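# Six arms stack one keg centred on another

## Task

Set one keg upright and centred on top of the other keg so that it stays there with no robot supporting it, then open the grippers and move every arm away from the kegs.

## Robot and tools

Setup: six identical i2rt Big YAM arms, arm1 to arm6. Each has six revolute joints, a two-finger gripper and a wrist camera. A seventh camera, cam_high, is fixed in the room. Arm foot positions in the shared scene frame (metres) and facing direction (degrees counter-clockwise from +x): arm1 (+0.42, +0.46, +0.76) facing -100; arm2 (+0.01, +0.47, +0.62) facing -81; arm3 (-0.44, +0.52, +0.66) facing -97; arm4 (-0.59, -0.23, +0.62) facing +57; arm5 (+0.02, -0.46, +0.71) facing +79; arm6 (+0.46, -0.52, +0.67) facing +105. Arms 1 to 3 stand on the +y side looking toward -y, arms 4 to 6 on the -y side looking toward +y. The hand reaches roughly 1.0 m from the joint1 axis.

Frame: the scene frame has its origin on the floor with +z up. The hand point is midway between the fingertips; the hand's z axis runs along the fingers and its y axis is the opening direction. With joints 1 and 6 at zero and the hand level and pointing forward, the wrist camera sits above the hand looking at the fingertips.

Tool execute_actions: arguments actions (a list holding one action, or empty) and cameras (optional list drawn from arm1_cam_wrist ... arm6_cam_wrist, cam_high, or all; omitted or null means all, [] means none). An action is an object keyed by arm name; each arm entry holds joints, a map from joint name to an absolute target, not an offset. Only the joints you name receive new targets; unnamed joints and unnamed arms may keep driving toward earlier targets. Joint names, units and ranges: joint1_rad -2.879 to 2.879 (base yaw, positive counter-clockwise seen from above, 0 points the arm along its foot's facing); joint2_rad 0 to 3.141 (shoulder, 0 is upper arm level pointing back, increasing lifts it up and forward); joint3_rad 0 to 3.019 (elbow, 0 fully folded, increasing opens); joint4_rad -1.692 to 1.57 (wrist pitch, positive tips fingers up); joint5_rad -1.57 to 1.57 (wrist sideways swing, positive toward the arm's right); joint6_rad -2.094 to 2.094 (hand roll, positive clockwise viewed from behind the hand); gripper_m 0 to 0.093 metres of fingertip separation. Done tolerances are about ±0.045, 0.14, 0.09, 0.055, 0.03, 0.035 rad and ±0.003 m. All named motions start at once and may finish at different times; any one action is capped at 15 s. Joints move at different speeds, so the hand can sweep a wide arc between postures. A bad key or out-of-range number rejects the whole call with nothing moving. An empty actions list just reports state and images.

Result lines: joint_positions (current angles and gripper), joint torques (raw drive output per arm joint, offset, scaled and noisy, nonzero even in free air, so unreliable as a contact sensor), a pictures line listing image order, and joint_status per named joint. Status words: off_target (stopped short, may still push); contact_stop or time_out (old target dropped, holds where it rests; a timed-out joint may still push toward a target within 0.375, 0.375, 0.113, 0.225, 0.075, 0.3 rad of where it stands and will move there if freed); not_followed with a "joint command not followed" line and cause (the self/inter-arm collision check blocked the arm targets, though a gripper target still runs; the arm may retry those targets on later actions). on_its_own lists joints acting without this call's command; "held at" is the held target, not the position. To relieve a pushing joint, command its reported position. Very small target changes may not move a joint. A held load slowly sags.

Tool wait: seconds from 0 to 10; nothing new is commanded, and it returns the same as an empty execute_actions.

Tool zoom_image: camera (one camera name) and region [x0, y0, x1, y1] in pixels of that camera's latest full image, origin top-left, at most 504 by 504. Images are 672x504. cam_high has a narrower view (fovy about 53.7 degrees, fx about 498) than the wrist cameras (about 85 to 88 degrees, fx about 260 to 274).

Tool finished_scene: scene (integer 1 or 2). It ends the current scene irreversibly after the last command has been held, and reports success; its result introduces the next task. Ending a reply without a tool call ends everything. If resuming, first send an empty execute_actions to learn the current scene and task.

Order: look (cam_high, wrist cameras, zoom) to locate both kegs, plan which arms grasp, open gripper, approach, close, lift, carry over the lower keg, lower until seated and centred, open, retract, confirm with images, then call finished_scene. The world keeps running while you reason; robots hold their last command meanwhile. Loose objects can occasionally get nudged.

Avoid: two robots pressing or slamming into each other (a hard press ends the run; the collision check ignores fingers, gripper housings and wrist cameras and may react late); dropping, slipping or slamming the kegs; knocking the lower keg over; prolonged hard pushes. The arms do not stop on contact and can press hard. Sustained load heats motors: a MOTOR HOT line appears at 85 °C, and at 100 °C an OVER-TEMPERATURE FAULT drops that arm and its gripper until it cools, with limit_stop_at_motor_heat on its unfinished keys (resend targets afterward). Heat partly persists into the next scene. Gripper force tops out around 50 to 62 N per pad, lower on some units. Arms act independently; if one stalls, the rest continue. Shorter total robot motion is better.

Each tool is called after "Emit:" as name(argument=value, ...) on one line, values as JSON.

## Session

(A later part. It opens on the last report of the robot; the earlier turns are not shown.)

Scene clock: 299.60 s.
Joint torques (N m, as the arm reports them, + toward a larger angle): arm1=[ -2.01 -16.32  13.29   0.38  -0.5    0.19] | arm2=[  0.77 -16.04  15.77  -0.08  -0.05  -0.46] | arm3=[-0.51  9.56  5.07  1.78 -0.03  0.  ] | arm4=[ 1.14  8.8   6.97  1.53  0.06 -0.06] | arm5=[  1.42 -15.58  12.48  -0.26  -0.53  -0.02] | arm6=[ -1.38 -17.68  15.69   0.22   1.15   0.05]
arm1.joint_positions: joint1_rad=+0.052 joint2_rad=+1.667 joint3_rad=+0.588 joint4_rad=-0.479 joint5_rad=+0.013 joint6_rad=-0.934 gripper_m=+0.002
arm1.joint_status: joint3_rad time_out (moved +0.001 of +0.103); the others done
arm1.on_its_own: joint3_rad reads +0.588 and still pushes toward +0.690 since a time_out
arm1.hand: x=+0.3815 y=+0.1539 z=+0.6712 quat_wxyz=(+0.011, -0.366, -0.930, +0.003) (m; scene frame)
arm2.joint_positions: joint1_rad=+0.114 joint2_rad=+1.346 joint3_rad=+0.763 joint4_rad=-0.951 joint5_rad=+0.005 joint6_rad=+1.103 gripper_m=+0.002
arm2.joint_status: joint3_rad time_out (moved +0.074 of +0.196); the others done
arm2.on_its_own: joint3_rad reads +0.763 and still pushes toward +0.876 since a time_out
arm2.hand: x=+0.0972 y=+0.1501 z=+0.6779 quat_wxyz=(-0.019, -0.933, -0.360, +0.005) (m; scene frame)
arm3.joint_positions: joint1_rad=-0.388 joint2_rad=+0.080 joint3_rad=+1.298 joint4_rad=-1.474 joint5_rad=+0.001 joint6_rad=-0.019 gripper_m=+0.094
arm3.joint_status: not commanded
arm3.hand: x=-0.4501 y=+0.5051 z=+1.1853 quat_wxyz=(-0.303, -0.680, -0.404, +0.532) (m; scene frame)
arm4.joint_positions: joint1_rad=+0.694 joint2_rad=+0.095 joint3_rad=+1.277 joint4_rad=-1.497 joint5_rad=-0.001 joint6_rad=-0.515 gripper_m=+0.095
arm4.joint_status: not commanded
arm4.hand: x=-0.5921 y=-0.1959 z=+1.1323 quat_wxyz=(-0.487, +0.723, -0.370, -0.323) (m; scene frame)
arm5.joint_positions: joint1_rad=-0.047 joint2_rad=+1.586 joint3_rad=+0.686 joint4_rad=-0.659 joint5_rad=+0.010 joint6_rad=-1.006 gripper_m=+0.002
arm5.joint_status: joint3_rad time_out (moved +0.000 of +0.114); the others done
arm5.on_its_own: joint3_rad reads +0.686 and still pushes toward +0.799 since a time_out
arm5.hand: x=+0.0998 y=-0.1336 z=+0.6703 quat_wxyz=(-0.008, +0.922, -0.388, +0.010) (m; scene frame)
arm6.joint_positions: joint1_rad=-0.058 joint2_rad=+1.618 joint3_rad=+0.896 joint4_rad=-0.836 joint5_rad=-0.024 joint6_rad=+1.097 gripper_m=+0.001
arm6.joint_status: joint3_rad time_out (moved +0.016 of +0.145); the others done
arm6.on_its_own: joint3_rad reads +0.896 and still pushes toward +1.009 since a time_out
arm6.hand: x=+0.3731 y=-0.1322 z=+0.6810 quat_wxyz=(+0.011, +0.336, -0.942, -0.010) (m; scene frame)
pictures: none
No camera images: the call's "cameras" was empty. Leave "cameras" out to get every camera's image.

Emit:
execute_actions(actions=[{"arm1":{"joints":{"joint2_rad":1.39,"joint3_rad":0.77,"joint4_rad":-0.72}},"arm2":{"joints":{"joint2_rad":1.18,"joint3_rad":1.02,"joint4_rad":-1.19}},"arm5":{"joints":{"joint2_rad":1.32,"joint3_rad":0.91,"joint4_rad":-0.91}},"arm6":{"joints":{"joint2_rad":1.42,"joint3_rad":1.12,"joint4_rad":-1.03}}}], cameras=["cam_high"])

Scene clock: 309.37 s.
Joint torques (N m, as the arm reports them, + toward a larger angle): arm1=[ -1.98 -14.27  16.31   0.34  -0.68   0.19] | arm2=[  1.12 -15.65  16.6   -0.16   0.07  -0.47] | arm3=[-0.05 10.08  5.18  1.71 -0.05  0.  ] | arm4=[ 0.99  8.89  6.92  1.53  0.06 -0.06] | arm5=[  1.36 -15.05  13.7   -0.52  -0.47  -0.02] | arm6=[ -1.41 -16.73  16.74   0.33   1.14   0.03]
arm1.joint_positions: joint1_rad=+0.052 joint2_rad=+1.462 joint3_rad=+0.625 joint4_rad=-0.723 joint5_rad=+0.018 joint6_rad=-0.934 gripper_m=+0.002
arm1.joint_status: joint3_rad time_out (moved +0.037 of +0.182); the others done
arm1.on_its_own: joint3_rad reads +0.625 and still pushes toward +0.738 since a time_out
arm1.hand: x=+0.3815 y=+0.1558 z=+0.7378 quat_wxyz=(+0.014, -0.366, -0.930, +0.003) (m; scene frame)
arm2.joint_positions: joint1_rad=+0.114 joint2_rad=+1.245 joint3_rad=+0.877 joint4_rad=-1.174 joint5_rad=+0.001 joint6_rad=+1.103 gripper_m=+0.002
arm2.joint_status: joint3_rad time_out (moved +0.113 of +0.257); the others done
arm2.on_its_own: joint3_rad reads +0.877 and still pushes toward +0.989 since a time_out
arm2.hand: x=+0.0971 y=+0.1536 z=+0.7467 quat_wxyz=(-0.015, -0.933, -0.360, +0.003) (m; scene frame)
arm3.joint_positions: joint1_rad=-0.388 joint2_rad=+0.080 joint3_rad=+1.298 joint4_rad=-1.474 joint5_rad=+0.001 joint6_rad=-0.019 gripper_m=+0.094
arm3.joint_status: not commanded
arm3.hand: x=-0.4501 y=+0.5051 z=+1.1853 quat_wxyz=(-0.303, -0.680, -0.404, +0.532) (m; scene frame)
arm4.joint_positions: joint1_rad=+0.694 joint2_rad=+0.095 joint3_rad=+1.277 joint4_rad=-1.497 joint5_rad=-0.001 joint6_rad=-0.515 gripper_m=+0.095
arm4.joint_status: not commanded
arm4.hand: x=-0.5921 y=-0.1959 z=+1.1323 quat_wxyz=(-0.487, +0.723, -0.370, -0.323) (m; scene frame)
arm5.joint_positions: joint1_rad=-0.047 joint2_rad=+1.437 joint3_rad=+0.763 joint4_rad=-0.888 joint5_rad=+0.009 joint6_rad=-1.006 gripper_m=+0.002
arm5.joint_status: joint3_rad time_out (moved +0.077 of +0.224); the others done
arm5.on_its_own: joint3_rad reads +0.763 and still pushes toward +0.876 since a time_out
arm5.hand: x=+0.0996 y=-0.1301 z=+0.7379 quat_wxyz=(-0.007, +0.922, -0.388, +0.010) (m; scene frame)
arm6.joint_positions: joint1_rad=-0.058 joint2_rad=+1.502 joint3_rad=+0.975 joint4_rad=-1.028 joint5_rad=-0.024 joint6_rad=+1.098 gripper_m=+0.001
arm6.joint_status: joint3_rad time_out (moved +0.079 of +0.224); the others done
arm6.on_its_own: joint3_rad reads +0.975 and still pushes toward +1.087 since a time_out
arm6.hand: x=+0.3730 y=-0.1322 z=+0.7486 quat_wxyz=(+0.010, +0.335, -0.942, -0.011) (m; scene frame)
pictures: cam_high
Images, in order (width x height): cam_high 672x504.

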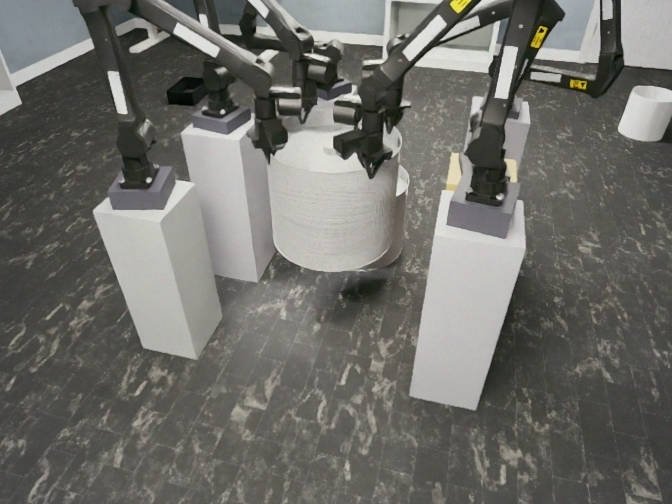

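Emit:
execute_actions(actions=[{"arm1":{"joints":{"joint1_rad":-0.3,"joint2_rad":1.465,"joint3_rad":0.87,"joint4_rad":-0.735,"joint6_rad":-1.285}},"arm2":{"joints":{"joint1_rad":-0.254,"joint2_rad":1.155,"joint3_rad":0.995,"joint4_rad":-1.195,"joint6_rad":0.73}},"arm5":{"joints":{"joint1_rad":0.316,"joint2_rad":1.305,"joint3_rad":0.895,"joint4_rad":-0.905,"joint6_rad":-0.645}},"arm6":{"joints":{"joint1_rad":0.215,"joint2_rad":1.51,"joint3_rad":1.24,"joint4_rad":-1.05,"joint6_rad":1.365}}}], cameras=[])

Scene clock: 322.37 s.
Joint torques (N m, as the arm reports them, + toward a larger angle): arm1=[ -2.24 -17.51  16.41  -0.49  -0.5   -0.15] | arm2=[  1.74 -15.86  16.44   1.04   0.42  -0.17] | arm3=[-0.71  9.4   5.24  2.01 -0.07  0.02] | arm4=[ 1.06  8.8   6.93  1.57  0.06 -0.06] | arm5=[  1.08 -15.14  13.65   0.82  -0.12  -0.1 ] | arm6=[ -2.57 -18.42  16.84   0.03   0.82  -0.12]
arm1.joint_positions: joint1_rad=-0.294 joint2_rad=+1.557 joint3_rad=+0.729 joint4_rad=-0.721 joint5_rad=+0.012 joint6_rad=-1.267 gripper_m=+0.002
arm1.joint_status: joint3_rad time_out (moved +0.103 of +0.245); the others done
arm1.on_its_own: joint3_rad reads +0.729 and still pushes toward +0.841 since a time_out
arm1.hand: x=+0.2630 y=+0.1495 z=+0.7367 quat_wxyz=(+0.014, -0.373, -0.928, +0.005) (m; scene frame)
arm2.joint_positions: joint1_rad=-0.265 joint2_rad=+1.235 joint3_rad=+0.868 joint4_rad=-1.205 joint5_rad=-0.011 joint6_rad=+0.735 gripper_m=+0.002
arm2.joint_status: joint3_rad time_out (moved -0.008 of +0.118); the others done
arm2.on_its_own: joint3_rad reads +0.868 and still pushes toward +0.981 since a time_out
arm2.hand: x=-0.0231 y=+0.1546 z=+0.7468 quat_wxyz=(-0.003, -0.935, -0.355, -0.004) (m; scene frame)
arm3.joint_positions: joint1_rad=-0.388 joint2_rad=+0.080 joint3_rad=+1.298 joint4_rad=-1.474 joint5_rad=+0.001 joint6_rad=-0.019 gripper_m=+0.094
arm3.joint_status: not commanded
arm3.hand: x=-0.4501 y=+0.5051 z=+1.1853 quat_wxyz=(-0.303, -0.680, -0.404, +0.532) (m; scene frame)
arm4.joint_positions: joint1_rad=+0.694 joint2_rad=+0.095 joint3_rad=+1.277 joint4_rad=-1.497 joint5_rad=-0.001 joint6_rad=-0.515 gripper_m=+0.095
arm4.joint_status: not commanded
arm4.hand: x=-0.5921 y=-0.1959 z=+1.1323 quat_wxyz=(-0.487, +0.723, -0.370, -0.323) (m; scene frame)
arm5.joint_positions: joint1_rad=+0.315 joint2_rad=+1.425 joint3_rad=+0.763 joint4_rad=-0.917 joint5_rad=+0.001 joint6_rad=-0.631 gripper_m=+0.002
arm5.joint_status: joint3_rad time_out (moved +0.000 of +0.132); the others done
arm5.on_its_own: joint3_rad reads +0.763 and still pushes toward +0.876 since a time_out
arm5.hand: x=-0.0230 y=-0.1292 z=+0.7402 quat_wxyz=(+0.002, +0.919, -0.394, +0.008) (m; scene frame)
arm6.joint_positions: joint1_rad=+0.230 joint2_rad=+1.595 joint3_rad=+1.091 joint4_rad=-1.041 joint5_rad=-0.016 joint6_rad=+1.402 gripper_m=+0.002
arm6.joint_status: joint3_rad time_out (moved +0.116 of +0.265); joint6_rad time_out (moved +0.303 of +0.267); the others done
arm6.on_its_own: joint3_rad reads +1.091 and still pushes toward +1.204 since a time_out; joint6_rad reads +1.402 and still pushes toward +1.365 since a time_out
arm6.hand: x=+0.2476 y=-0.1354 z=+0.7507 quat_wxyz=(+0.010, +0.328, -0.945, -0.012) (m; scene frame)
pictures: none
joint command not followed: on one or more control steps a check withheld the commanded joint targets of the arm1 arm, and it was not sent them on those steps.
cause: the commanded joint targets would bring a part of the robot too close to another arm (this arm's wrist (the part past joint 4) and the other arm's wrist (the part past joint 4)); next, command targets that bring no part of the robot closer to that arm.
No camera images: the call's "cameras" was empty. Leave "cameras" out to get every camera's image.

Emit:
execute_actions(actions=[{"arm1":{"joints":{"joint1_rad":-0.56,"joint2_rad":1.585,"joint3_rad":1.075,"joint4_rad":-0.79,"joint6_rad":-1.54}},"arm2":{"joints":{"joint1_rad":-0.599,"joint2_rad":1.235,"joint3_rad":1.075,"joint4_rad":-1.17,"joint6_rad":0.385}},"arm5":{"joints":{"joint1_rad":0.647,"joint2_rad":1.385,"joint3_rad":0.985,"joint4_rad":-0.9,"joint6_rad":-0.31}},"arm6":{"joints":{"joint1_rad":0.43,"joint2_rad":1.645,"joint3_rad":1.45,"joint4_rad":-1.1,"joint6_rad":1.59}}}], cameras=["cam_high"])

Scene clock: 338.73 s.
Joint torques (N m, as the arm reports them, + toward a larger angle): arm1=[ -1.36 -22.8   16.89  -0.2   -0.17   0.11] | arm2=[  3.6  -18.49  16.47   0.77  -0.22  -0.04] | arm3=[ 0.32  9.94  5.19  1.8  -0.11  0.02] | arm4=[ 1.14  8.85  6.89  1.52  0.07 -0.05] | arm5=[  0.29 -16.53  13.76   0.58  -0.02  -0.1 ] | arm6=[ -3.11 -23.35  17.08  -0.34   0.5   -0.02]
arm1.joint_positions: joint1_rad=-0.569 joint2_rad=+1.706 joint3_rad=+0.944 joint4_rad=-0.782 joint5_rad=+0.002 joint6_rad=-1.547 gripper_m=+0.002
arm1.joint_status: joint3_rad time_out (moved +0.215 of +0.346); the others done
arm1.on_its_own: joint3_rad reads +0.944 and still pushes toward +1.056 since a time_out
arm1.hand: x=+0.1358 y=+0.1470 z=+0.7418 quat_wxyz=(+0.012, -0.370, -0.929, +0.007) (m; scene frame)
arm2.joint_positions: joint1_rad=-0.623 joint2_rad=+1.317 joint3_rad=+0.948 joint4_rad=-1.173 joint5_rad=+0.007 joint6_rad=+0.374 gripper_m=+0.002
arm2.joint_status: joint3_rad time_out (moved +0.079 of +0.207); the others done
arm2.on_its_own: joint3_rad reads +0.948 and still pushes toward +1.060 since a time_out
arm2.hand: x=-0.1516 y=+0.1535 z=+0.7499 quat_wxyz=(-0.008, -0.934, -0.357, +0.014) (m; scene frame)
arm3.joint_positions: joint1_rad=-0.388 joint2_rad=+0.080 joint3_rad=+1.298 joint4_rad=-1.474 joint5_rad=+0.001 joint6_rad=-0.019 gripper_m=+0.094
arm3.joint_status: not commanded
arm3.hand: x=-0.4501 y=+0.5051 z=+1.1853 quat_wxyz=(-0.303, -0.680, -0.404, +0.532) (m; scene frame)
arm4.joint_positions: joint1_rad=+0.694 joint2_rad=+0.095 joint3_rad=+1.277 joint4_rad=-1.497 joint5_rad=-0.001 joint6_rad=-0.515 gripper_m=+0.095
arm4.joint_status: not commanded
arm4.hand: x=-0.5921 y=-0.1959 z=+1.1323 quat_wxyz=(-0.487, +0.723, -0.370, -0.323) (m; scene frame)
arm5.joint_positions: joint1_rad=+0.657 joint2_rad=+1.506 joint3_rad=+0.848 joint4_rad=-0.905 joint5_rad=-0.001 joint6_rad=-0.297 gripper_m=+0.002
arm5.joint_status: joint3_rad time_out (moved +0.085 of +0.222); the others done
arm5.on_its_own: joint3_rad reads +0.848 and still pushes toward +0.961 since a time_out
arm5.hand: x=-0.1481 y=-0.1311 z=+0.7375 quat_wxyz=(-0.003, +0.921, -0.390, +0.003) (m; scene frame)
arm6.joint_positions: joint1_rad=+0.450 joint2_rad=+1.760 joint3_rad=+1.308 joint4_rad=-1.082 joint5_rad=-0.009 joint6_rad=+1.614 gripper_m=+0.002
arm6.joint_status: joint3_rad time_out (moved +0.218 of +0.359); the others done
arm6.on_its_own: joint3_rad reads +1.308 and still pushes toward +1.421 since a time_out
arm6.hand: x=+0.1217 y=-0.1352 z=+0.7510 quat_wxyz=(+0.010, +0.331, -0.943, -0.017) (m; scene frame)
pictures: cam_high
Images, in order (width x height): cam_high 672x504.

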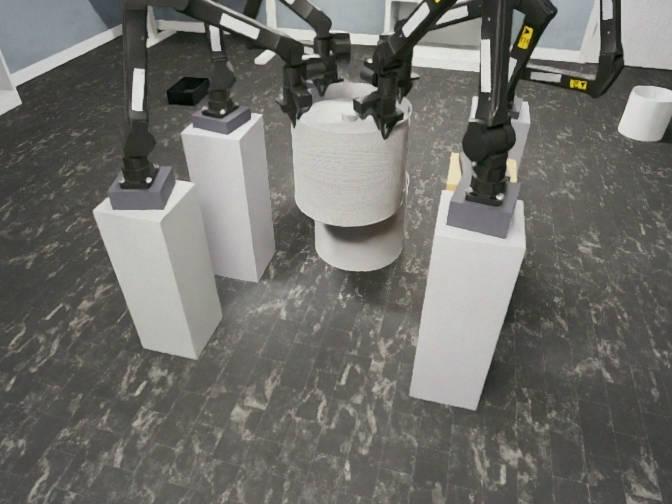

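Emit:
execute_actions(actions=[{"arm1":{"joints":{"joint1_rad":-0.737,"joint2_rad":1.74,"joint3_rad":1.35,"joint4_rad":-0.89,"joint6_rad":-1.72}},"arm2":{"joints":{"joint1_rad":-0.861,"joint2_rad":1.385,"joint3_rad":1.24,"joint4_rad":-1.17,"joint6_rad":0.12}},"arm5":{"joints":{"joint1_rad":0.899,"joint2_rad":1.515,"joint3_rad":1.17,"joint4_rad":-0.94,"joint6_rad":-0.06}},"arm6":{"joints":{"joint1_rad":0.59,"joint2_rad":1.81,"joint3_rad":1.75,"joint4_rad":-1.21,"joint6_rad":1.75}}}], cameras=[])

Scene clock: 351.30 s.
Joint torques (N m, as the arm reports them, + toward a larger angle): arm1=[ -1.67 -28.37  17.59  -0.67   0.03   0.03] | arm2=[  2.36 -23.81  16.37   0.63  -0.06  -0.06] | arm3=[-0.65  9.18  5.2   1.93 -0.06  0.01] | arm4=[ 0.93  8.78  6.92  1.5   0.05 -0.07] | arm5=[  0.54 -20.06  13.91   0.49  -0.04  -0.07] | arm6=[ -2.55 -28.93  17.44  -0.97   0.11   0.02]
arm1.joint_positions: joint1_rad=-0.741 joint2_rad=+1.887 joint3_rad=+1.221 joint4_rad=-0.873 joint5_rad=-0.004 joint6_rad=-1.719 gripper_m=+0.002
arm1.joint_status: joint2_rad time_out (moved +0.180 of +0.034); joint3_rad time_out (moved +0.277 of +0.406); the others done
arm1.on_its_own: joint2_rad reads +1.887 and still pushes toward +1.740 since a time_out; joint3_rad reads +1.221 and still pushes toward +1.333 since a time_out
arm1.hand: x=+0.0167 y=+0.1442 z=+0.7434 quat_wxyz=(+0.013, -0.370, -0.929, +0.010) (m; scene frame)
arm2.joint_positions: joint1_rad=-0.882 joint2_rad=+1.489 joint3_rad=+1.120 joint4_rad=-1.169 joint5_rad=+0.002 joint6_rad=+0.114 gripper_m=+0.002
arm2.joint_status: joint3_rad time_out (moved +0.172 of +0.292); the others done
arm2.on_its_own: joint3_rad reads +1.120 and still pushes toward +1.232 since a time_out
arm2.hand: x=-0.2712 y=+0.1547 z=+0.7494 quat_wxyz=(-0.008, -0.934, -0.357, +0.016) (m; scene frame)
arm3.joint_positions: joint1_rad=-0.388 joint2_rad=+0.080 joint3_rad=+1.298 joint4_rad=-1.474 joint5_rad=+0.001 joint6_rad=-0.019 gripper_m=+0.094
arm3.joint_status: not commanded
arm3.hand: x=-0.4501 y=+0.5051 z=+1.1853 quat_wxyz=(-0.303, -0.680, -0.404, +0.532) (m; scene frame)
arm4.joint_positions: joint1_rad=+0.694 joint2_rad=+0.095 joint3_rad=+1.277 joint4_rad=-1.497 joint5_rad=-0.001 joint6_rad=-0.515 gripper_m=+0.095
arm4.joint_status: not commanded
arm4.hand: x=-0.5921 y=-0.1959 z=+1.1323 quat_wxyz=(-0.487, +0.723, -0.370, -0.323) (m; scene frame)
arm5.joint_positions: joint1_rad=+0.904 joint2_rad=+1.659 joint3_rad=+1.039 joint4_rad=-0.942 joint5_rad=+0.000 joint6_rad=-0.049 gripper_m=+0.002
arm5.joint_status: joint2_rad time_out (moved +0.153 of +0.009); joint3_rad time_out (moved +0.191 of +0.322); the others done
arm5.on_its_own: joint2_rad reads +1.659 and still pushes toward +1.515 since a time_out; joint3_rad reads +1.039 and still pushes toward +1.152 since a time_out
arm5.hand: x=-0.2673 y=-0.1317 z=+0.7366 quat_wxyz=(-0.003, +0.921, -0.390, +0.002) (m; scene frame)
arm6.joint_positions: joint1_rad=+0.605 joint2_rad=+1.957 joint3_rad=+1.609 joint4_rad=-1.178 joint5_rad=+0.000 joint6_rad=+1.770 gripper_m=+0.002
arm6.joint_status: joint2_rad time_out (moved +0.198 of +0.050); joint3_rad time_out (moved +0.300 of +0.442); the others done
arm6.on_its_own: joint2_rad reads +1.957 and still pushes toward +1.810 since a time_out; joint3_rad reads +1.609 and still pushes toward +1.721 since a time_out
arm6.hand: x=+0.0025 y=-0.1364 z=+0.7531 quat_wxyz=(+0.010, +0.331, -0.943, -0.020) (m; scene frame)
pictures: none
No camera images: the call's "cameras" was empty. Leave "cameras" out to get every camera's image.

Emit:
execute_actions(actions=[{"arm1":{"joints":{"joint1_rad":-0.86,"joint2_rad":1.93,"joint3_rad":1.675,"joint4_rad":-1.02,"joint6_rad":-1.84}},"arm2":{"joints":{"joint1_rad":-1.04,"joint2_rad":1.575,"joint3_rad":1.465,"joint4_rad":-1.2,"joint6_rad":-0.06}},"arm5":{"joints":{"joint1_rad":1.06,"joint2_rad":1.685,"joint3_rad":1.415,"joint4_rad":-0.995,"joint6_rad":0.1}},"arm6":{"joints":{"joint1_rad":0.69,"joint2_rad":2.05,"joint3_rad":2.15,"joint4_rad":-1.38,"joint6_rad":1.86}},"arm4":{"joints":{"joint1_rad":-0.3,"joint6_rad":0}},"arm3":{"joints":{"joint1_rad":0.3}}}], cameras=["cam_high","arm3_cam_wrist","arm4_cam_wrist"])

Scene clock: 363.43 s.
Joint torques (N m, as the arm reports them, + toward a larger angle): arm1=[ -2.38 -33.58  18.19  -1.38   0.07   0.03] | arm2=[  2.34 -29.79  16.5    0.41   0.16  -0.15] | arm3=[ 2.35  9.46  5.22  1.86 -0.03  0.02] | arm4=[0.18 8.8  6.9  1.56 0.08 0.2 ] | arm5=[  1.41 -24.67  14.04   0.12  -0.2    0.03] | arm6=[ -2.08 -33.16  17.67  -1.44   0.01   0.22]
arm1.joint_positions: joint1_rad=-0.854 joint2_rad=+2.097 joint3_rad=+1.534 joint4_rad=-0.990 joint5_rad=-0.005 joint6_rad=-1.838 gripper_m=+0.002
arm1.joint_status: joint2_rad time_out (moved +0.211 of +0.043); joint3_rad time_out (moved +0.314 of +0.454); the others done
arm1.on_its_own: joint2_rad reads +2.097 and still pushes toward +1.930 since a time_out; joint3_rad reads +1.534 and still pushes toward +1.647 since a time_out
arm1.hand: x=-0.0899 y=+0.1470 z=+0.7309 quat_wxyz=(+0.010, -0.367, -0.930, +0.004) (m; scene frame)
arm2.joint_positions: joint1_rad=-1.051 joint2_rad=+1.704 joint3_rad=+1.331 joint4_rad=-1.192 joint5_rad=-0.006 joint6_rad=-0.061 gripper_m=+0.002
arm2.joint_status: joint3_rad time_out (moved +0.211 of +0.345); the others done
arm2.on_its_own: joint3_rad reads +1.331 and still pushes toward +1.443 since a time_out
arm2.hand: x=-0.3769 y=+0.1596 z=+0.7309 quat_wxyz=(-0.004, -0.933, -0.360, +0.002) (m; scene frame)
arm3.joint_positions: joint1_rad=+0.289 joint2_rad=+0.080 joint3_rad=+1.298 joint4_rad=-1.474 joint5_rad=+0.001 joint6_rad=-0.019 gripper_m=+0.094
arm3.joint_status: all done
arm3.hand: x=-0.4372 y=+0.5023 z=+1.1853 quat_wxyz=(-0.462, -0.506, -0.607, +0.402) (m; scene frame)
arm4.joint_positions: joint1_rad=-0.294 joint2_rad=+0.095 joint3_rad=+1.277 joint4_rad=-1.497 joint5_rad=-0.001 joint6_rad=-0.016 gripper_m=+0.095
arm4.joint_status: all done
arm4.hand: x=-0.5660 y=-0.2068 z=+1.1323 quat_wxyz=(-0.552, +0.284, -0.760, -0.193) (m; scene frame)
arm5.joint_positions: joint1_rad=+1.056 joint2_rad=+1.857 joint3_rad=+1.275 joint4_rad=-0.989 joint5_rad=+0.005 joint6_rad=+0.097 gripper_m=+0.002
arm5.joint_status: joint2_rad time_out (moved +0.198 of +0.026); joint3_rad time_out (moved +0.235 of +0.376); the others done
arm5.on_its_own: joint2_rad reads +1.857 and still pushes toward +1.685 since a time_out; joint3_rad reads +1.275 and still pushes toward +1.387 since a time_out
arm5.hand: x=-0.3716 y=-0.1286 z=+0.7199 quat_wxyz=(-0.004, +0.922, -0.388, +0.007) (m; scene frame)
arm6.joint_positions: joint1_rad=+0.698 joint2_rad=+2.210 joint3_rad=+2.000 joint4_rad=-1.337 joint5_rad=+0.003 joint6_rad=+1.857 gripper_m=+0.002
arm6.joint_status: joint2_rad time_out (moved +0.253 of +0.093); joint3_rad time_out (moved +0.392 of +0.541); the others done
arm6.on_its_own: joint2_rad reads +2.210 and still pushes toward +2.050 since a time_out; joint3_rad reads +2.000 and still pushes toward +2.113 since a time_out
arm6.hand: x=-0.1010 y=-0.1326 z=+0.7423 quat_wxyz=(+0.006, +0.334, -0.943, -0.012) (m; scene frame)
pictures: arm3_cam_wrist, arm4_cam_wrist, cam_high
Images, in order (width x height): arm3_cam_wrist 672x504, arm4_cam_wrist 672x504, cam_high 672x504.

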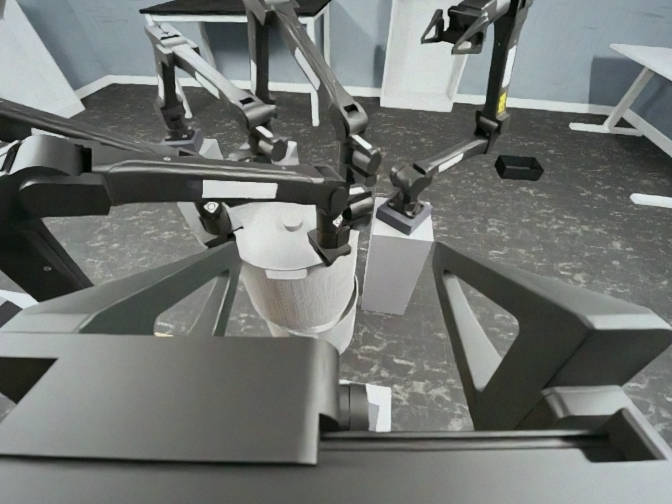

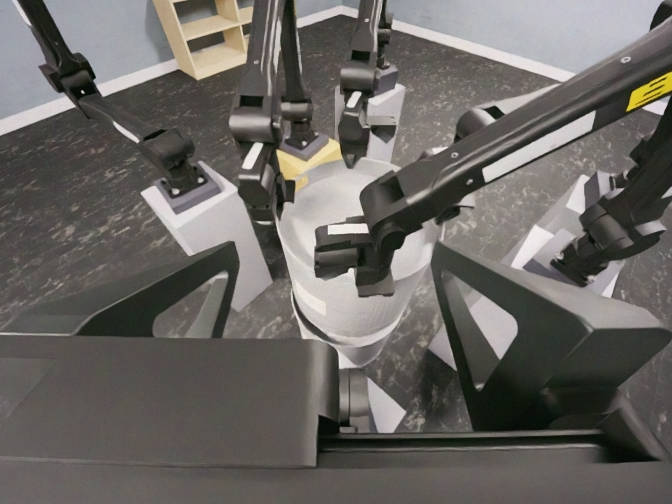

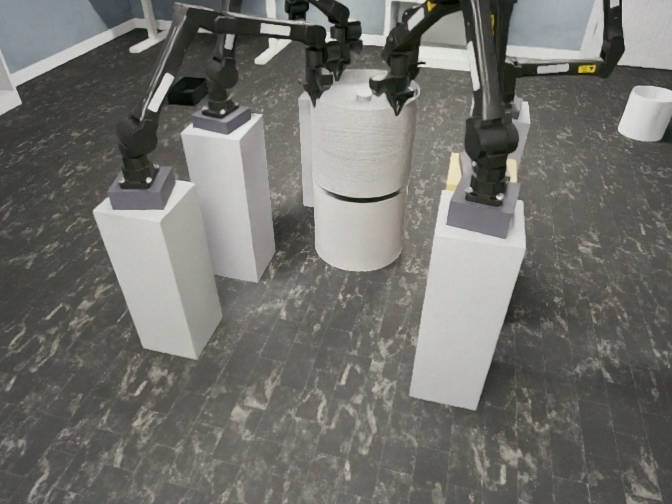

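Emit:
execute_actions(actions=[{"arm1":{"joints":{"joint2_rad":1.99,"joint4_rad":-0.96}},"arm2":{"joints":{"joint2_rad":1.62,"joint4_rad":-1.15}},"arm5":{"joints":{"joint2_rad":1.725,"joint4_rad":-0.95}},"arm6":{"joints":{"joint2_rad":2.105,"joint4_rad":-1.32}}}], cameras=["cam_high","arm3_cam_wrist","arm4_cam_wrist"])

Emit:
zoom_image(camera="cam_high", region=[280,60,450,280])

Emit:
zoom_image(camera="arm3_cam_wrist", region=[230,230,400,360])

Scene clock: 373.00 s.
Joint torques (N m, as the arm reports them, + toward a larger angle): arm1=[ -2.29 -31.7   18.07  -0.42   0.06   0.03] | arm2=[  2.03 -30.12  16.47   1.35   0.01  -0.09] | arm3=[ 1.87 10.15  5.17  1.68 -0.09 -0.02] | arm4=[0.23 8.78 6.94 1.54 0.08 0.22] | arm5=[  1.21 -24.2   13.86   0.87   0.13   0.03] | arm6=[ -1.6  -30.38  17.87   0.26   0.28   0.21]
arm1.joint_positions: joint1_rad=-0.855 joint2_rad=+2.128 joint3_rad=+1.534 joint4_rad=-0.950 joint5_rad=-0.004 joint6_rad=-1.840 gripper_m=+0.002
arm1.joint_status: all done
arm1.on_its_own: joint3_rad reads +1.534 and still pushes toward +1.647 since a time_out
arm1.hand: x=-0.0944 y=+0.1453 z=+0.7130 quat_wxyz=(+0.013, -0.367, -0.930, +0.007) (m; scene frame)
arm2.joint_positions: joint1_rad=-1.053 joint2_rad=+1.741 joint3_rad=+1.331 joint4_rad=-1.171 joint5_rad=-0.001 joint6_rad=-0.065 gripper_m=+0.002
arm2.joint_status: all done
arm2.on_its_own: joint3_rad reads +1.331 and still pushes toward +1.443 since a time_out
arm2.hand: x=-0.3810 y=+0.1580 z=+0.7134 quat_wxyz=(+0.000, -0.933, -0.361, -0.005) (m; scene frame)
arm3.joint_positions: joint1_rad=+0.289 joint2_rad=+0.080 joint3_rad=+1.298 joint4_rad=-1.474 joint5_rad=+0.001 joint6_rad=-0.019 gripper_m=+0.094
arm3.joint_status: not commanded
arm3.hand: x=-0.4372 y=+0.5023 z=+1.1853 quat_wxyz=(-0.462, -0.506, -0.607, +0.402) (m; scene frame)
arm4.joint_positions: joint1_rad=-0.294 joint2_rad=+0.095 joint3_rad=+1.277 joint4_rad=-1.497 joint5_rad=-0.001 joint6_rad=-0.016 gripper_m=+0.095
arm4.joint_status: not commanded
arm4.hand: x=-0.5660 y=-0.2068 z=+1.1323 quat_wxyz=(-0.552, +0.284, -0.760, -0.193) (m; scene frame)
arm5.joint_positions: joint1_rad=+1.059 joint2_rad=+1.890 joint3_rad=+1.275 joint4_rad=-0.963 joint5_rad=-0.003 joint6_rad=+0.099 gripper_m=+0.002
arm5.joint_status: joint2_rad off_target (ended at +1.890, target +1.725); the others done
arm5.on_its_own: joint2_rad reads +1.890 and still pushes toward +1.725 since a time_out; joint3_rad reads +1.275 and still pushes toward +1.387 since a time_out
arm5.hand: x=-0.3755 y=-0.1296 z=+0.7039 quat_wxyz=(+0.001, +0.922, -0.387, +0.009) (m; scene frame)
arm6.joint_positions: joint1_rad=+0.700 joint2_rad=+2.233 joint3_rad=+2.000 joint4_rad=-1.315 joint5_rad=-0.004 joint6_rad=+1.858 gripper_m=+0.002
arm6.joint_status: all done
arm6.on_its_own: joint3_rad reads +2.000 and still pushes toward +2.113 since a time_out
arm6.hand: x=-0.1054 y=-0.1324 z=+0.7270 quat_wxyz=(+0.008, +0.335, -0.942, -0.010) (m; scene frame)
pictures: arm3_cam_wrist, arm4_cam_wrist, cam_high
Images, in order (width x height): arm3_cam_wrist 672x504, arm4_cam_wrist 672x504, cam_high 672x504.

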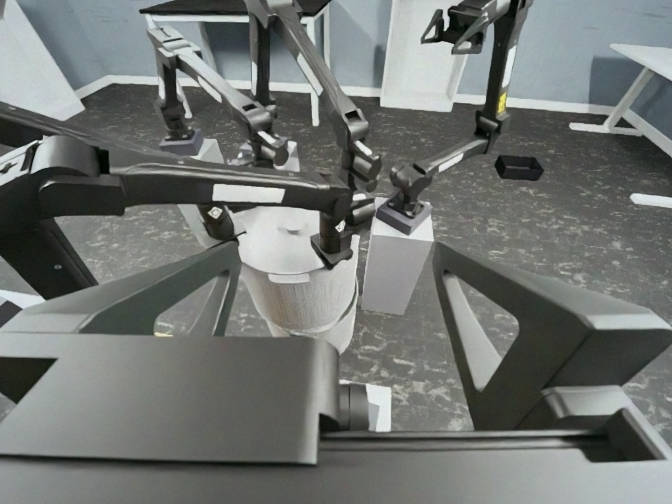

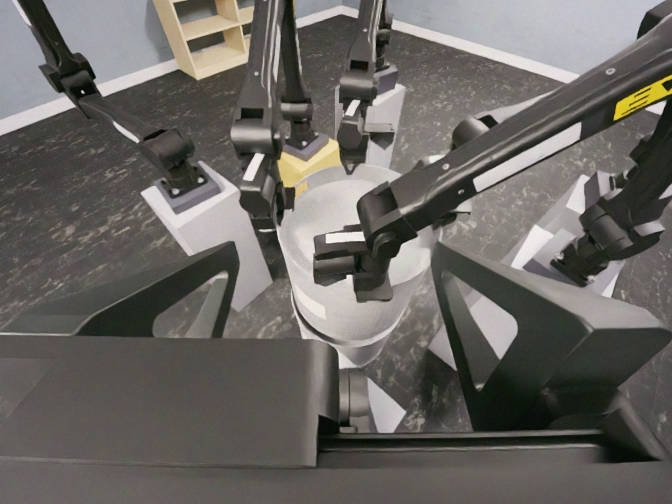

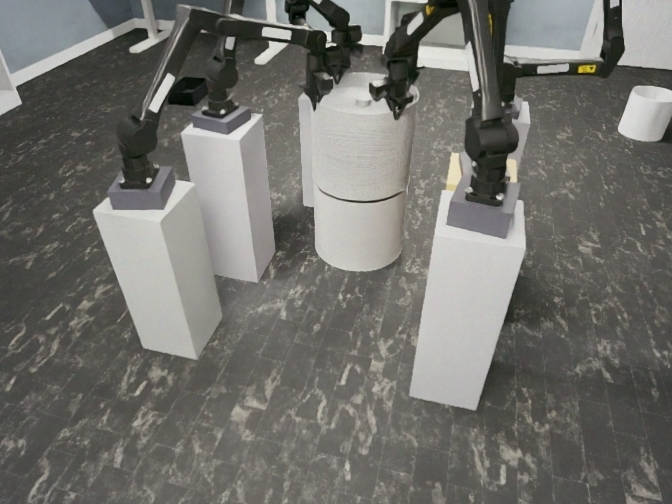

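Region (280, 60, 450, 280) of cam_high's 672x504 image, scaled by 2.291, with more detail than that image has; it fills the left 389 columns of this view, and the rest is white.

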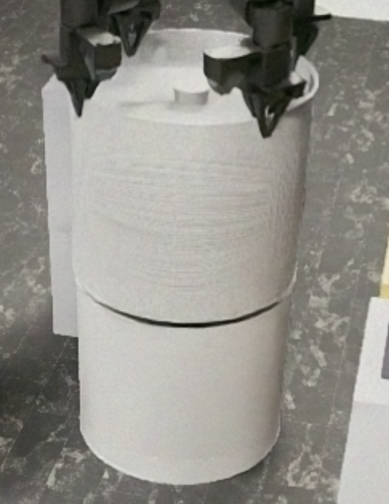

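Region (230, 230, 400, 360) of arm3_cam_wrist's 672x504 image, scaled by 2.965, with more detail than that image has; it fills the top 385 rows of this view, and the rest is white.

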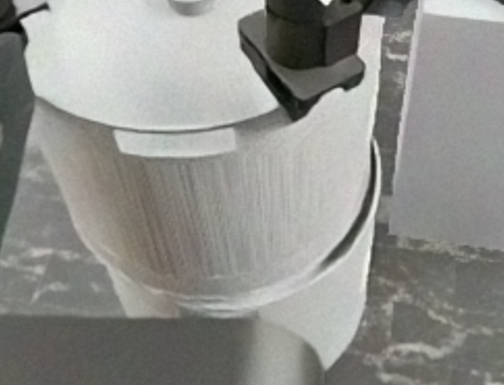

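Emit:
execute_actions(actions=[{"arm1":{"joints":{"joint1_rad":-0.875,"joint2_rad":2.04,"joint3_rad":1.70,"joint4_rad":-0.95}},"arm2":{"joints":{"joint1_rad":-1.065,"joint2_rad":1.635,"joint3_rad":1.50,"joint4_rad":-1.15}},"arm5":{"joints":{"joint1_rad":1.08,"joint2_rad":1.735,"joint3_rad":1.445,"joint4_rad":-0.95}},"arm6":{"joints":{"joint1_rad":0.71,"joint2_rad":2.165,"joint3_rad":2.18,"joint4_rad":-1.32}}}], cameras=["cam_high","arm3_cam_wrist"])

Emit:
zoom_image(camera="arm3_cam_wrist", region=[230,230,400,360])

Scene clock: 384.53 s.
Joint torques (N m, as the arm reports them, + toward a larger angle): arm1=[ -3.01 -30.36  17.92  -0.5   -0.11   0.1 ] | arm2=[  1.25 -30.52  16.26   0.26   0.07   0.04] | arm3=[ 1.95  9.42  5.28  1.71 -0.08 -0.01] | arm4=[0.16 8.85 6.9  1.53 0.09 0.21] | arm5=[  2.18 -25.4   13.84  -0.4    0.17  -0.03] | arm6=[ -0.84 -29.14  17.73  -0.06   0.38   0.19]
arm1.joint_positions: joint1_rad=-0.861 joint2_rad=+2.163 joint3_rad=+1.554 joint4_rad=-0.937 joint5_rad=+0.000 joint6_rad=-1.845 gripper_m=+0.002
arm1.joint_status: joint3_rad time_out (moved +0.020 of +0.166); the others done
arm1.on_its_own: joint3_rad reads +1.554 and still pushes toward +1.667 since a time_out
arm1.hand: x=-0.1019 y=+0.1462 z=+0.6994 quat_wxyz=(+0.014, -0.368, -0.930, +0.005) (m; scene frame)
arm2.joint_positions: joint1_rad=-1.064 joint2_rad=+1.762 joint3_rad=+1.331 joint4_rad=-1.147 joint5_rad=-0.003 joint6_rad=-0.074 gripper_m=+0.002
arm2.joint_status: joint3_rad time_out (moved +0.000 of +0.169); the others done
arm2.on_its_own: joint3_rad reads +1.331 and still pushes toward +1.443 since a time_out
arm2.hand: x=-0.3884 y=+0.1592 z=+0.7033 quat_wxyz=(-0.001, -0.933, -0.360, -0.003) (m; scene frame)
arm3.joint_positions: joint1_rad=+0.289 joint2_rad=+0.080 joint3_rad=+1.298 joint4_rad=-1.474 joint5_rad=+0.001 joint6_rad=-0.019 gripper_m=+0.094
arm3.joint_status: not commanded
arm3.hand: x=-0.4372 y=+0.5023 z=+1.1853 quat_wxyz=(-0.462, -0.506, -0.607, +0.402) (m; scene frame)
arm4.joint_positions: joint1_rad=-0.294 joint2_rad=+0.095 joint3_rad=+1.277 joint4_rad=-1.497 joint5_rad=-0.001 joint6_rad=-0.016 gripper_m=+0.095
arm4.joint_status: not commanded
arm4.hand: x=-0.5660 y=-0.2068 z=+1.1323 quat_wxyz=(-0.552, +0.284, -0.760, -0.193) (m; scene frame)
arm5.joint_positions: joint1_rad=+1.067 joint2_rad=+1.912 joint3_rad=+1.278 joint4_rad=-0.933 joint5_rad=-0.005 joint6_rad=+0.105 gripper_m=+0.002
arm5.joint_status: joint2_rad time_out (moved +0.022 of -0.155); joint3_rad time_out (moved +0.003 of +0.170); the others done
arm5.on_its_own: joint2_rad reads +1.912 and still pushes toward +1.735 since a time_out; joint3_rad reads +1.278 and still pushes toward +1.390 since a time_out
arm5.hand: x=-0.3825 y=-0.1293 z=+0.6936 quat_wxyz=(+0.001, +0.922, -0.386, +0.004) (m; scene frame)
arm6.joint_positions: joint1_rad=+0.706 joint2_rad=+2.270 joint3_rad=+2.026 joint4_rad=-1.310 joint5_rad=-0.006 joint6_rad=+1.860 gripper_m=+0.002
arm6.joint_status: joint3_rad time_out (moved +0.026 of +0.180); the others done
arm6.on_its_own: joint3_rad reads +2.026 and still pushes toward +2.138 since a time_out
arm6.hand: x=-0.1132 y=-0.1320 z=+0.7122 quat_wxyz=(+0.007, +0.336, -0.942, -0.006) (m; scene frame)
pictures: arm3_cam_wrist, cam_high
Images, in order (width x height): arm3_cam_wrist 672x504, cam_high 672x504.

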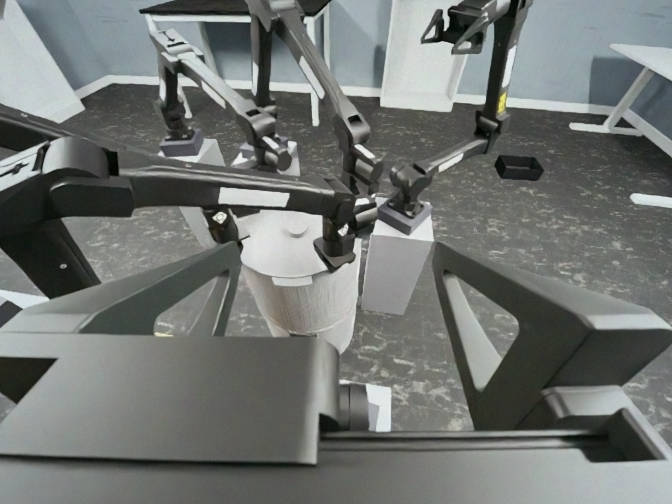

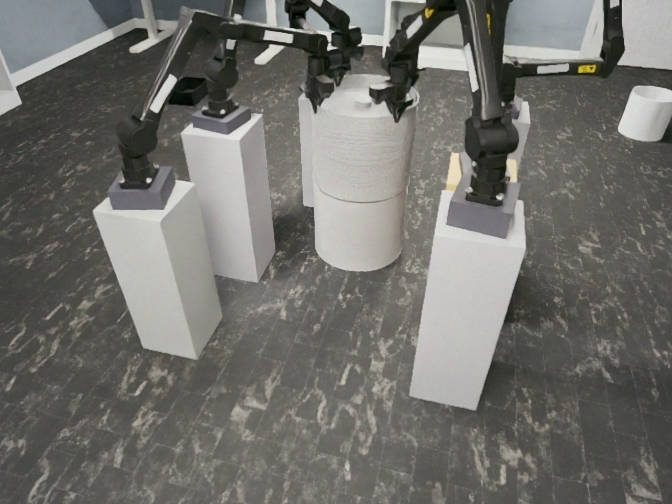

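Region (230, 230, 400, 360) of arm3_cam_wrist's 672x504 image, scaled by 2.965, with more detail than that image has; it fills the top 385 rows of this view, and the rest is white.

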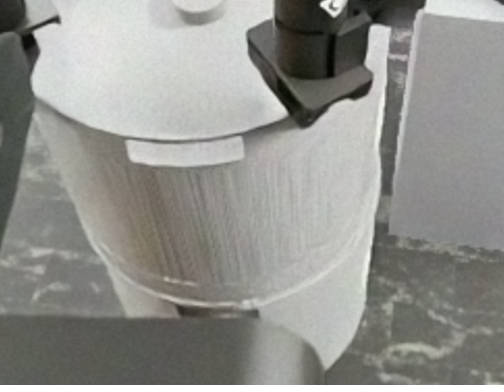

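Aligned and seating. Unload, release, retreat.

Emit:
execute_actions(actions=[{"arm1":{"joints":{"joint1_rad":-0.861,"joint2_rad":2.16,"joint3_rad":1.575}},"arm2":{"joints":{"joint2_rad":1.755,"joint3_rad":1.35}},"arm5":{"joints":{"joint1_rad":1.067,"joint2_rad":1.9,"joint3_rad":1.3}},"arm6":{"joints":{"joint2_rad":2.265,"joint3_rad":2.05}}}], cameras=[])

Emit:
execute_actions(actions=[{"arm1":{"joints":{"gripper_m":0.09}},"arm2":{"joints":{"gripper_m":0.09}},"arm5":{"joints":{"gripper_m":0.09}},"arm6":{"joints":{"gripper_m":0.09}}}], cameras=[])

Emit:
execute_actions(actions=[{"arm1":{"joints":{"joint2_rad":1.6}},"arm2":{"joints":{"joint2_rad":1.3}},"arm5":{"joints":{"joint2_rad":1.4}},"arm6":{"joints":{"joint2_rad":1.7}},"arm3":{"joints":{"joint3_rad":1.7}},"arm4":{"joints":{"joint3_rad":1.7}}}])

Scene clock: 401.73 s.
Joint torques (N m, as the arm reports them, + toward a larger angle): arm1=[ -2.07 -22.29  10.04  -1.03   0.11   0.12] | arm2=[  0.99 -22.22   9.31   0.03   0.32  -0.02] | arm3=[ 1.8   9.27  5.46  1.87 -0.06  0.01] | arm4=[0.4  8.77 6.91 1.56 0.09 0.21] | arm5=[  0.54 -16.77   8.23  -1.01  -0.04  -0.04] | arm6=[ -1.09 -22.74  10.83  -0.25   0.06   0.18]
arm1.joint_positions: joint1_rad=-0.860 joint2_rad=+2.185 joint3_rad=+1.554 joint4_rad=-0.926 joint5_rad=-0.006 joint6_rad=-1.847 gripper_m=+0.002
arm1.joint_status: all done
arm1.hand: x=-0.0998 y=+0.1459 z=+0.6864 quat_wxyz=(+0.008, -0.366, -0.931, +0.002) (m; scene frame)
arm2.joint_positions: joint1_rad=-1.063 joint2_rad=+1.791 joint3_rad=+1.326 joint4_rad=-1.138 joint5_rad=-0.009 joint6_rad=-0.074 gripper_m=+0.002
arm2.joint_status: all done
arm2.hand: x=-0.3868 y=+0.1586 z=+0.6876 quat_wxyz=(-0.001, -0.933, -0.360, -0.016) (m; scene frame)
arm3.joint_positions: joint1_rad=+0.289 joint2_rad=+0.080 joint3_rad=+1.298 joint4_rad=-1.474 joint5_rad=+0.001 joint6_rad=-0.019 gripper_m=+0.094
arm3.joint_status: not commanded
arm3.hand: x=-0.4372 y=+0.5023 z=+1.1853 quat_wxyz=(-0.462, -0.506, -0.607, +0.402) (m; scene frame)
arm4.joint_positions: joint1_rad=-0.294 joint2_rad=+0.095 joint3_rad=+1.277 joint4_rad=-1.497 joint5_rad=-0.001 joint6_rad=-0.016 gripper_m=+0.095
arm4.joint_status: not commanded
arm4.hand: x=-0.5660 y=-0.2068 z=+1.1323 quat_wxyz=(-0.552, +0.284, -0.760, -0.193) (m; scene frame)
arm5.joint_positions: joint1_rad=+1.072 joint2_rad=+1.942 joint3_rad=+1.270 joint4_rad=-0.919 joint5_rad=+0.001 joint6_rad=+0.108 gripper_m=+0.002
arm5.joint_status: all done
arm5.hand: x=-0.3796 y=-0.1336 z=+0.6764 quat_wxyz=(+0.001, +0.923, -0.386, +0.016) (m; scene frame)
arm6.joint_positions: joint1_rad=+0.710 joint2_rad=+2.288 joint3_rad=+2.021 joint4_rad=-1.307 joint5_rad=+0.002 joint6_rad=+1.862 gripper_m=+0.002
arm6.joint_status: all done
arm6.hand: x=-0.1119 y=-0.1348 z=+0.6981 quat_wxyz=(-0.002, +0.337, -0.941, -0.001) (m; scene frame)
pictures: none
No camera images: the call's "cameras" was empty. Leave "cameras" out to get every camera's image.

Scene clock: 402.43 s.
Joint torques (N m, as the arm reports them, + toward a larger angle): arm1=[ -1.92 -19.54  10.31  -0.22   0.     0.12] | arm2=[  0.77 -20.16   9.46   0.22   0.06   0.03] | arm3=[ 2.48  9.73  5.22  1.9  -0.09  0.04] | arm4=[0.24 8.72 6.91 1.57 0.08 0.22] | arm5=[  1.02 -14.76   8.29  -0.02  -0.01  -0.06] | arm6=[ -0.84 -22.51  10.87  -0.25   0.08   0.18]
arm1.joint_positions: joint1_rad=-0.860 joint2_rad=+2.158 joint3_rad=+1.554 joint4_rad=-0.942 joint5_rad=-0.003 joint6_rad=-1.847 gripper_m=+0.090
arm1.joint_status: all done
arm1.hand: x=-0.1009 y=+0.1455 z=+0.7018 quat_wxyz=(+0.013, -0.366, -0.931, +0.005) (m; scene frame)
arm2.joint_positions: joint1_rad=-1.063 joint2_rad=+1.775 joint3_rad=+1.326 joint4_rad=-1.138 joint5_rad=-0.002 joint6_rad=-0.074 gripper_m=+0.090
arm2.joint_status: all done
arm2.hand: x=-0.3883 y=+0.1590 z=+0.6957 quat_wxyz=(+0.000, -0.933, -0.360, -0.007) (m; scene frame)
arm3.joint_positions: joint1_rad=+0.289 joint2_rad=+0.080 joint3_rad=+1.298 joint4_rad=-1.474 joint5_rad=+0.001 joint6_rad=-0.019 gripper_m=+0.094
arm3.joint_status: not commanded
arm3.hand: x=-0.4372 y=+0.5023 z=+1.1853 quat_wxyz=(-0.462, -0.506, -0.607, +0.402) (m; scene frame)
arm4.joint_positions: joint1_rad=-0.294 joint2_rad=+0.095 joint3_rad=+1.277 joint4_rad=-1.497 joint5_rad=-0.001 joint6_rad=-0.016 gripper_m=+0.095
arm4.joint_status: not commanded
arm4.hand: x=-0.5660 y=-0.2068 z=+1.1323 quat_wxyz=(-0.552, +0.284, -0.760, -0.193) (m; scene frame)
arm5.joint_positions: joint1_rad=+1.072 joint2_rad=+1.912 joint3_rad=+1.270 joint4_rad=-0.941 joint5_rad=+0.000 joint6_rad=+0.108 gripper_m=+0.090
arm5.joint_status: all done
arm5.hand: x=-0.3791 y=-0.1344 z=+0.6912 quat_wxyz=(+0.000, +0.923, -0.385, +0.012) (m; scene frame)
arm6.joint_positions: joint1_rad=+0.710 joint2_rad=+2.287 joint3_rad=+2.021 joint4_rad=-1.307 joint5_rad=+0.001 joint6_rad=+1.862 gripper_m=+0.090
arm6.joint_status: all done
arm6.hand: x=-0.1120 y=-0.1348 z=+0.6989 quat_wxyz=(-0.001, +0.337, -0.941, -0.001) (m; scene frame)
pictures: none
No camera images: the call's "cameras" was empty. Leave "cameras" out to get every camera's image.

Scene clock: 404.30 s.
Joint torques (N m, as the arm reports them, + toward a larger angle): arm1=[ -1.92 -15.58  12.08   1.09   0.01   0.18] | arm2=[  0.87 -11.68  11.     0.98   0.    -0.01] | arm3=[ 1.68 12.79  1.39  2.02 -0.05  0.04] | arm4=[ 0.21 12.85  1.06  1.52  0.09  0.21] | arm5=[  0.66 -10.07  10.13   1.09  -0.01  -0.06] | arm6=[ -1.09 -14.85  10.82   0.86   0.06   0.13]
arm1.joint_positions: joint1_rad=-0.860 joint2_rad=+1.599 joint3_rad=+1.567 joint4_rad=-0.944 joint5_rad=-0.003 joint6_rad=-1.847 gripper_m=+0.090
arm1.joint_status: all done
arm1.hand: x=-0.1078 y=+0.1347 z=+1.0476 quat_wxyz=(+0.183, -0.347, -0.891, +0.229) (m; scene frame)
arm2.joint_positions: joint1_rad=-1.063 joint2_rad=+1.302 joint3_rad=+1.326 joint4_rad=-1.138 joint5_rad=-0.002 joint6_rad=-0.074 gripper_m=+0.090
arm2.joint_status: all done
arm2.hand: x=-0.3657 y=+0.1769 z=+0.9217 quat_wxyz=(-0.068, -0.908, -0.351, +0.217) (m; scene frame)
arm3.joint_positions: joint1_rad=+0.289 joint2_rad=+0.096 joint3_rad=+1.702 joint4_rad=-1.478 joint5_rad=+0.001 joint6_rad=-0.019 gripper_m=+0.094
arm3.joint_status: all done
arm3.hand: x=-0.4593 y=+0.6392 z=+1.3078 quat_wxyz=(-0.568, -0.422, -0.506, +0.494) (m; scene frame)
arm4.joint_positions: joint1_rad=-0.294 joint2_rad=+0.092 joint3_rad=+1.701 joint4_rad=-1.499 joint5_rad=-0.001 joint6_rad=-0.016 gripper_m=+0.095
arm4.joint_status: all done
arm4.hand: x=-0.6805 y=-0.3011 z=+1.2638 quat_wxyz=(-0.701, +0.235, -0.627, -0.246) (m; scene frame)
arm5.joint_positions: joint1_rad=+1.072 joint2_rad=+1.398 joint3_rad=+1.278 joint4_rad=-0.943 joint5_rad=+0.000 joint6_rad=+0.108 gripper_m=+0.090
arm5.joint_status: all done
arm5.hand: x=-0.3878 y=-0.1293 z=+0.9555 quat_wxyz=(-0.072, +0.895, -0.373, -0.235) (m; scene frame)
arm6.joint_positions: joint1_rad=+0.710 joint2_rad=+1.701 joint3_rad=+2.033 joint4_rad=-1.307 joint5_rad=+0.001 joint6_rad=+1.862 gripper_m=+0.090
arm6.joint_status: all done
arm6.hand: x=-0.0688 y=-0.1650 z=+1.0915 quat_wxyz=(+0.173, +0.323, -0.900, -0.238) (m; scene frame)
pictures: arm1_cam_wrist, arm2_cam_wrist, arm3_cam_wrist, arm4_cam_wrist, arm5_cam_wrist, arm6_cam_wrist, cam_high
Images, in order (width x height): arm1_cam_wrist 672x504, arm2_cam_wrist 672x504, arm3_cam_wrist 672x504, arm4_cam_wrist 672x504, arm5_cam_wrist 672x504, arm6_cam_wrist 672x504, cam_high 672x504.

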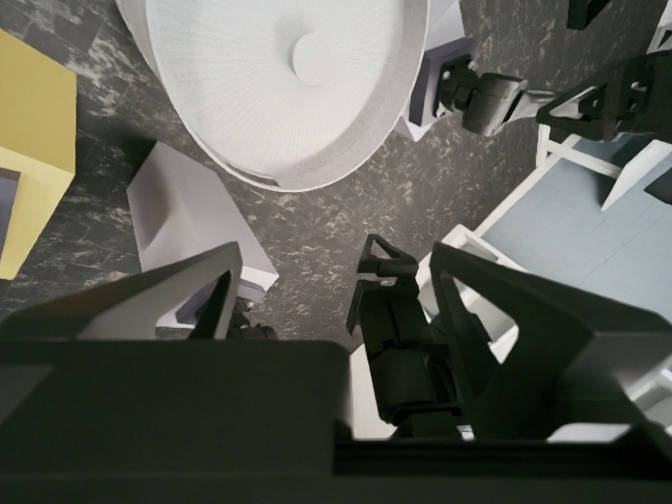

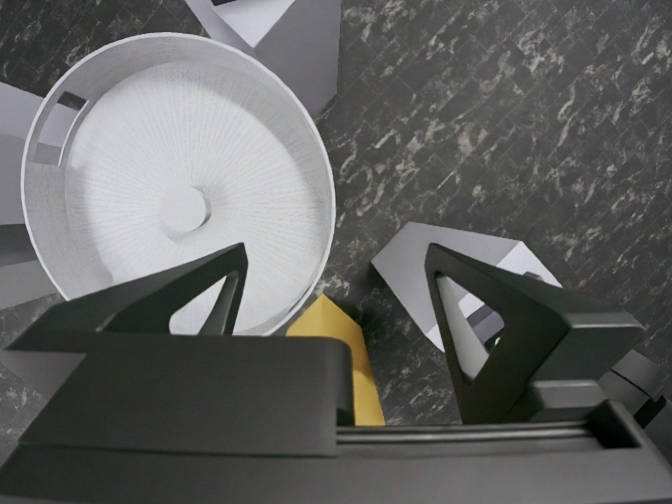

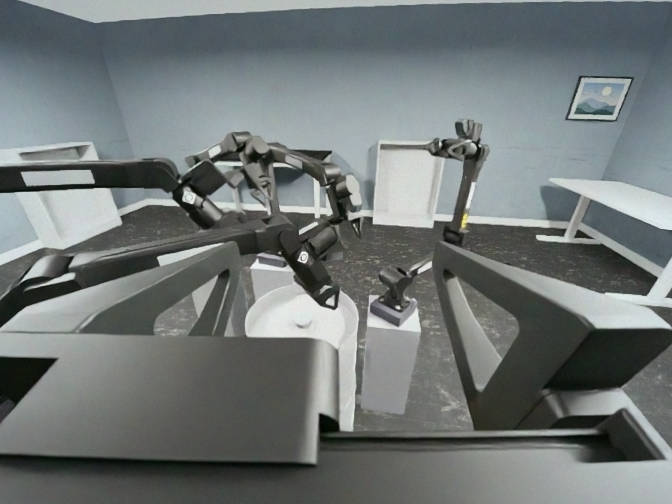

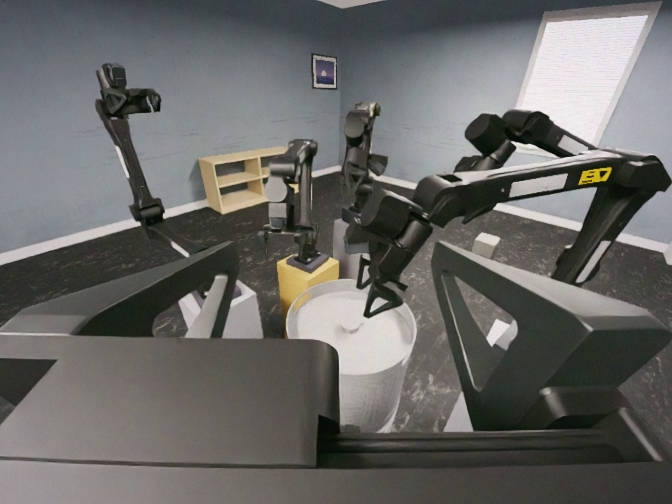

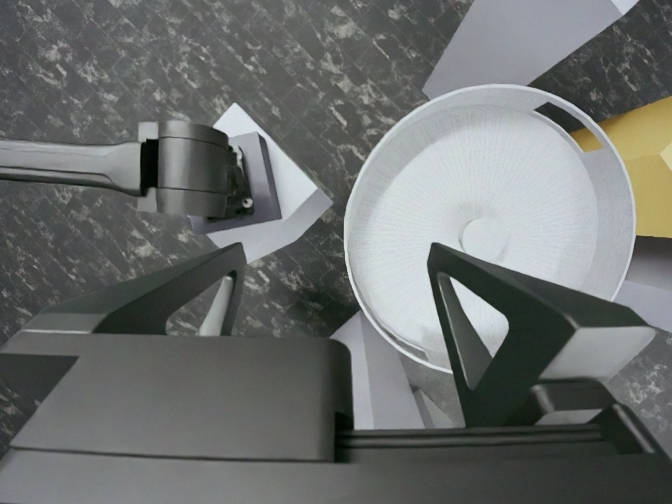

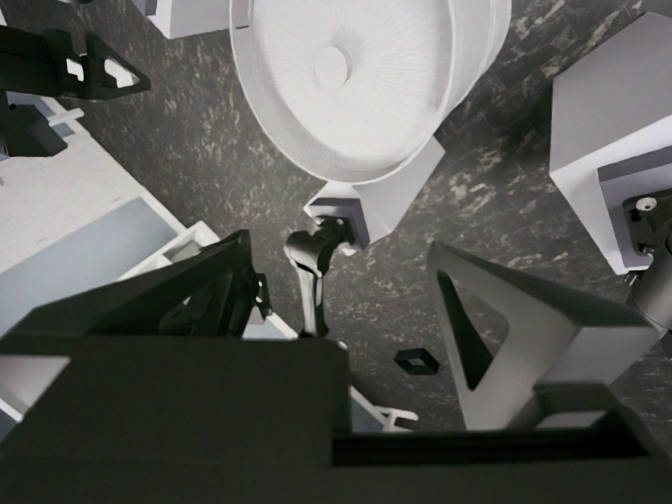

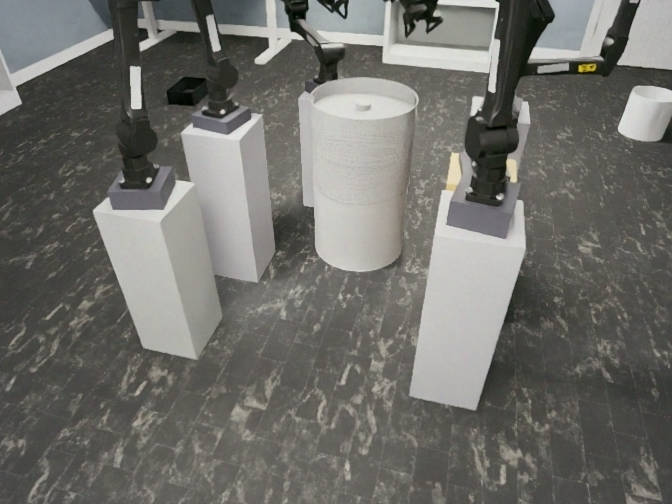

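Emit:
finished_scene(scene=1)

The scene is finished: the task was done.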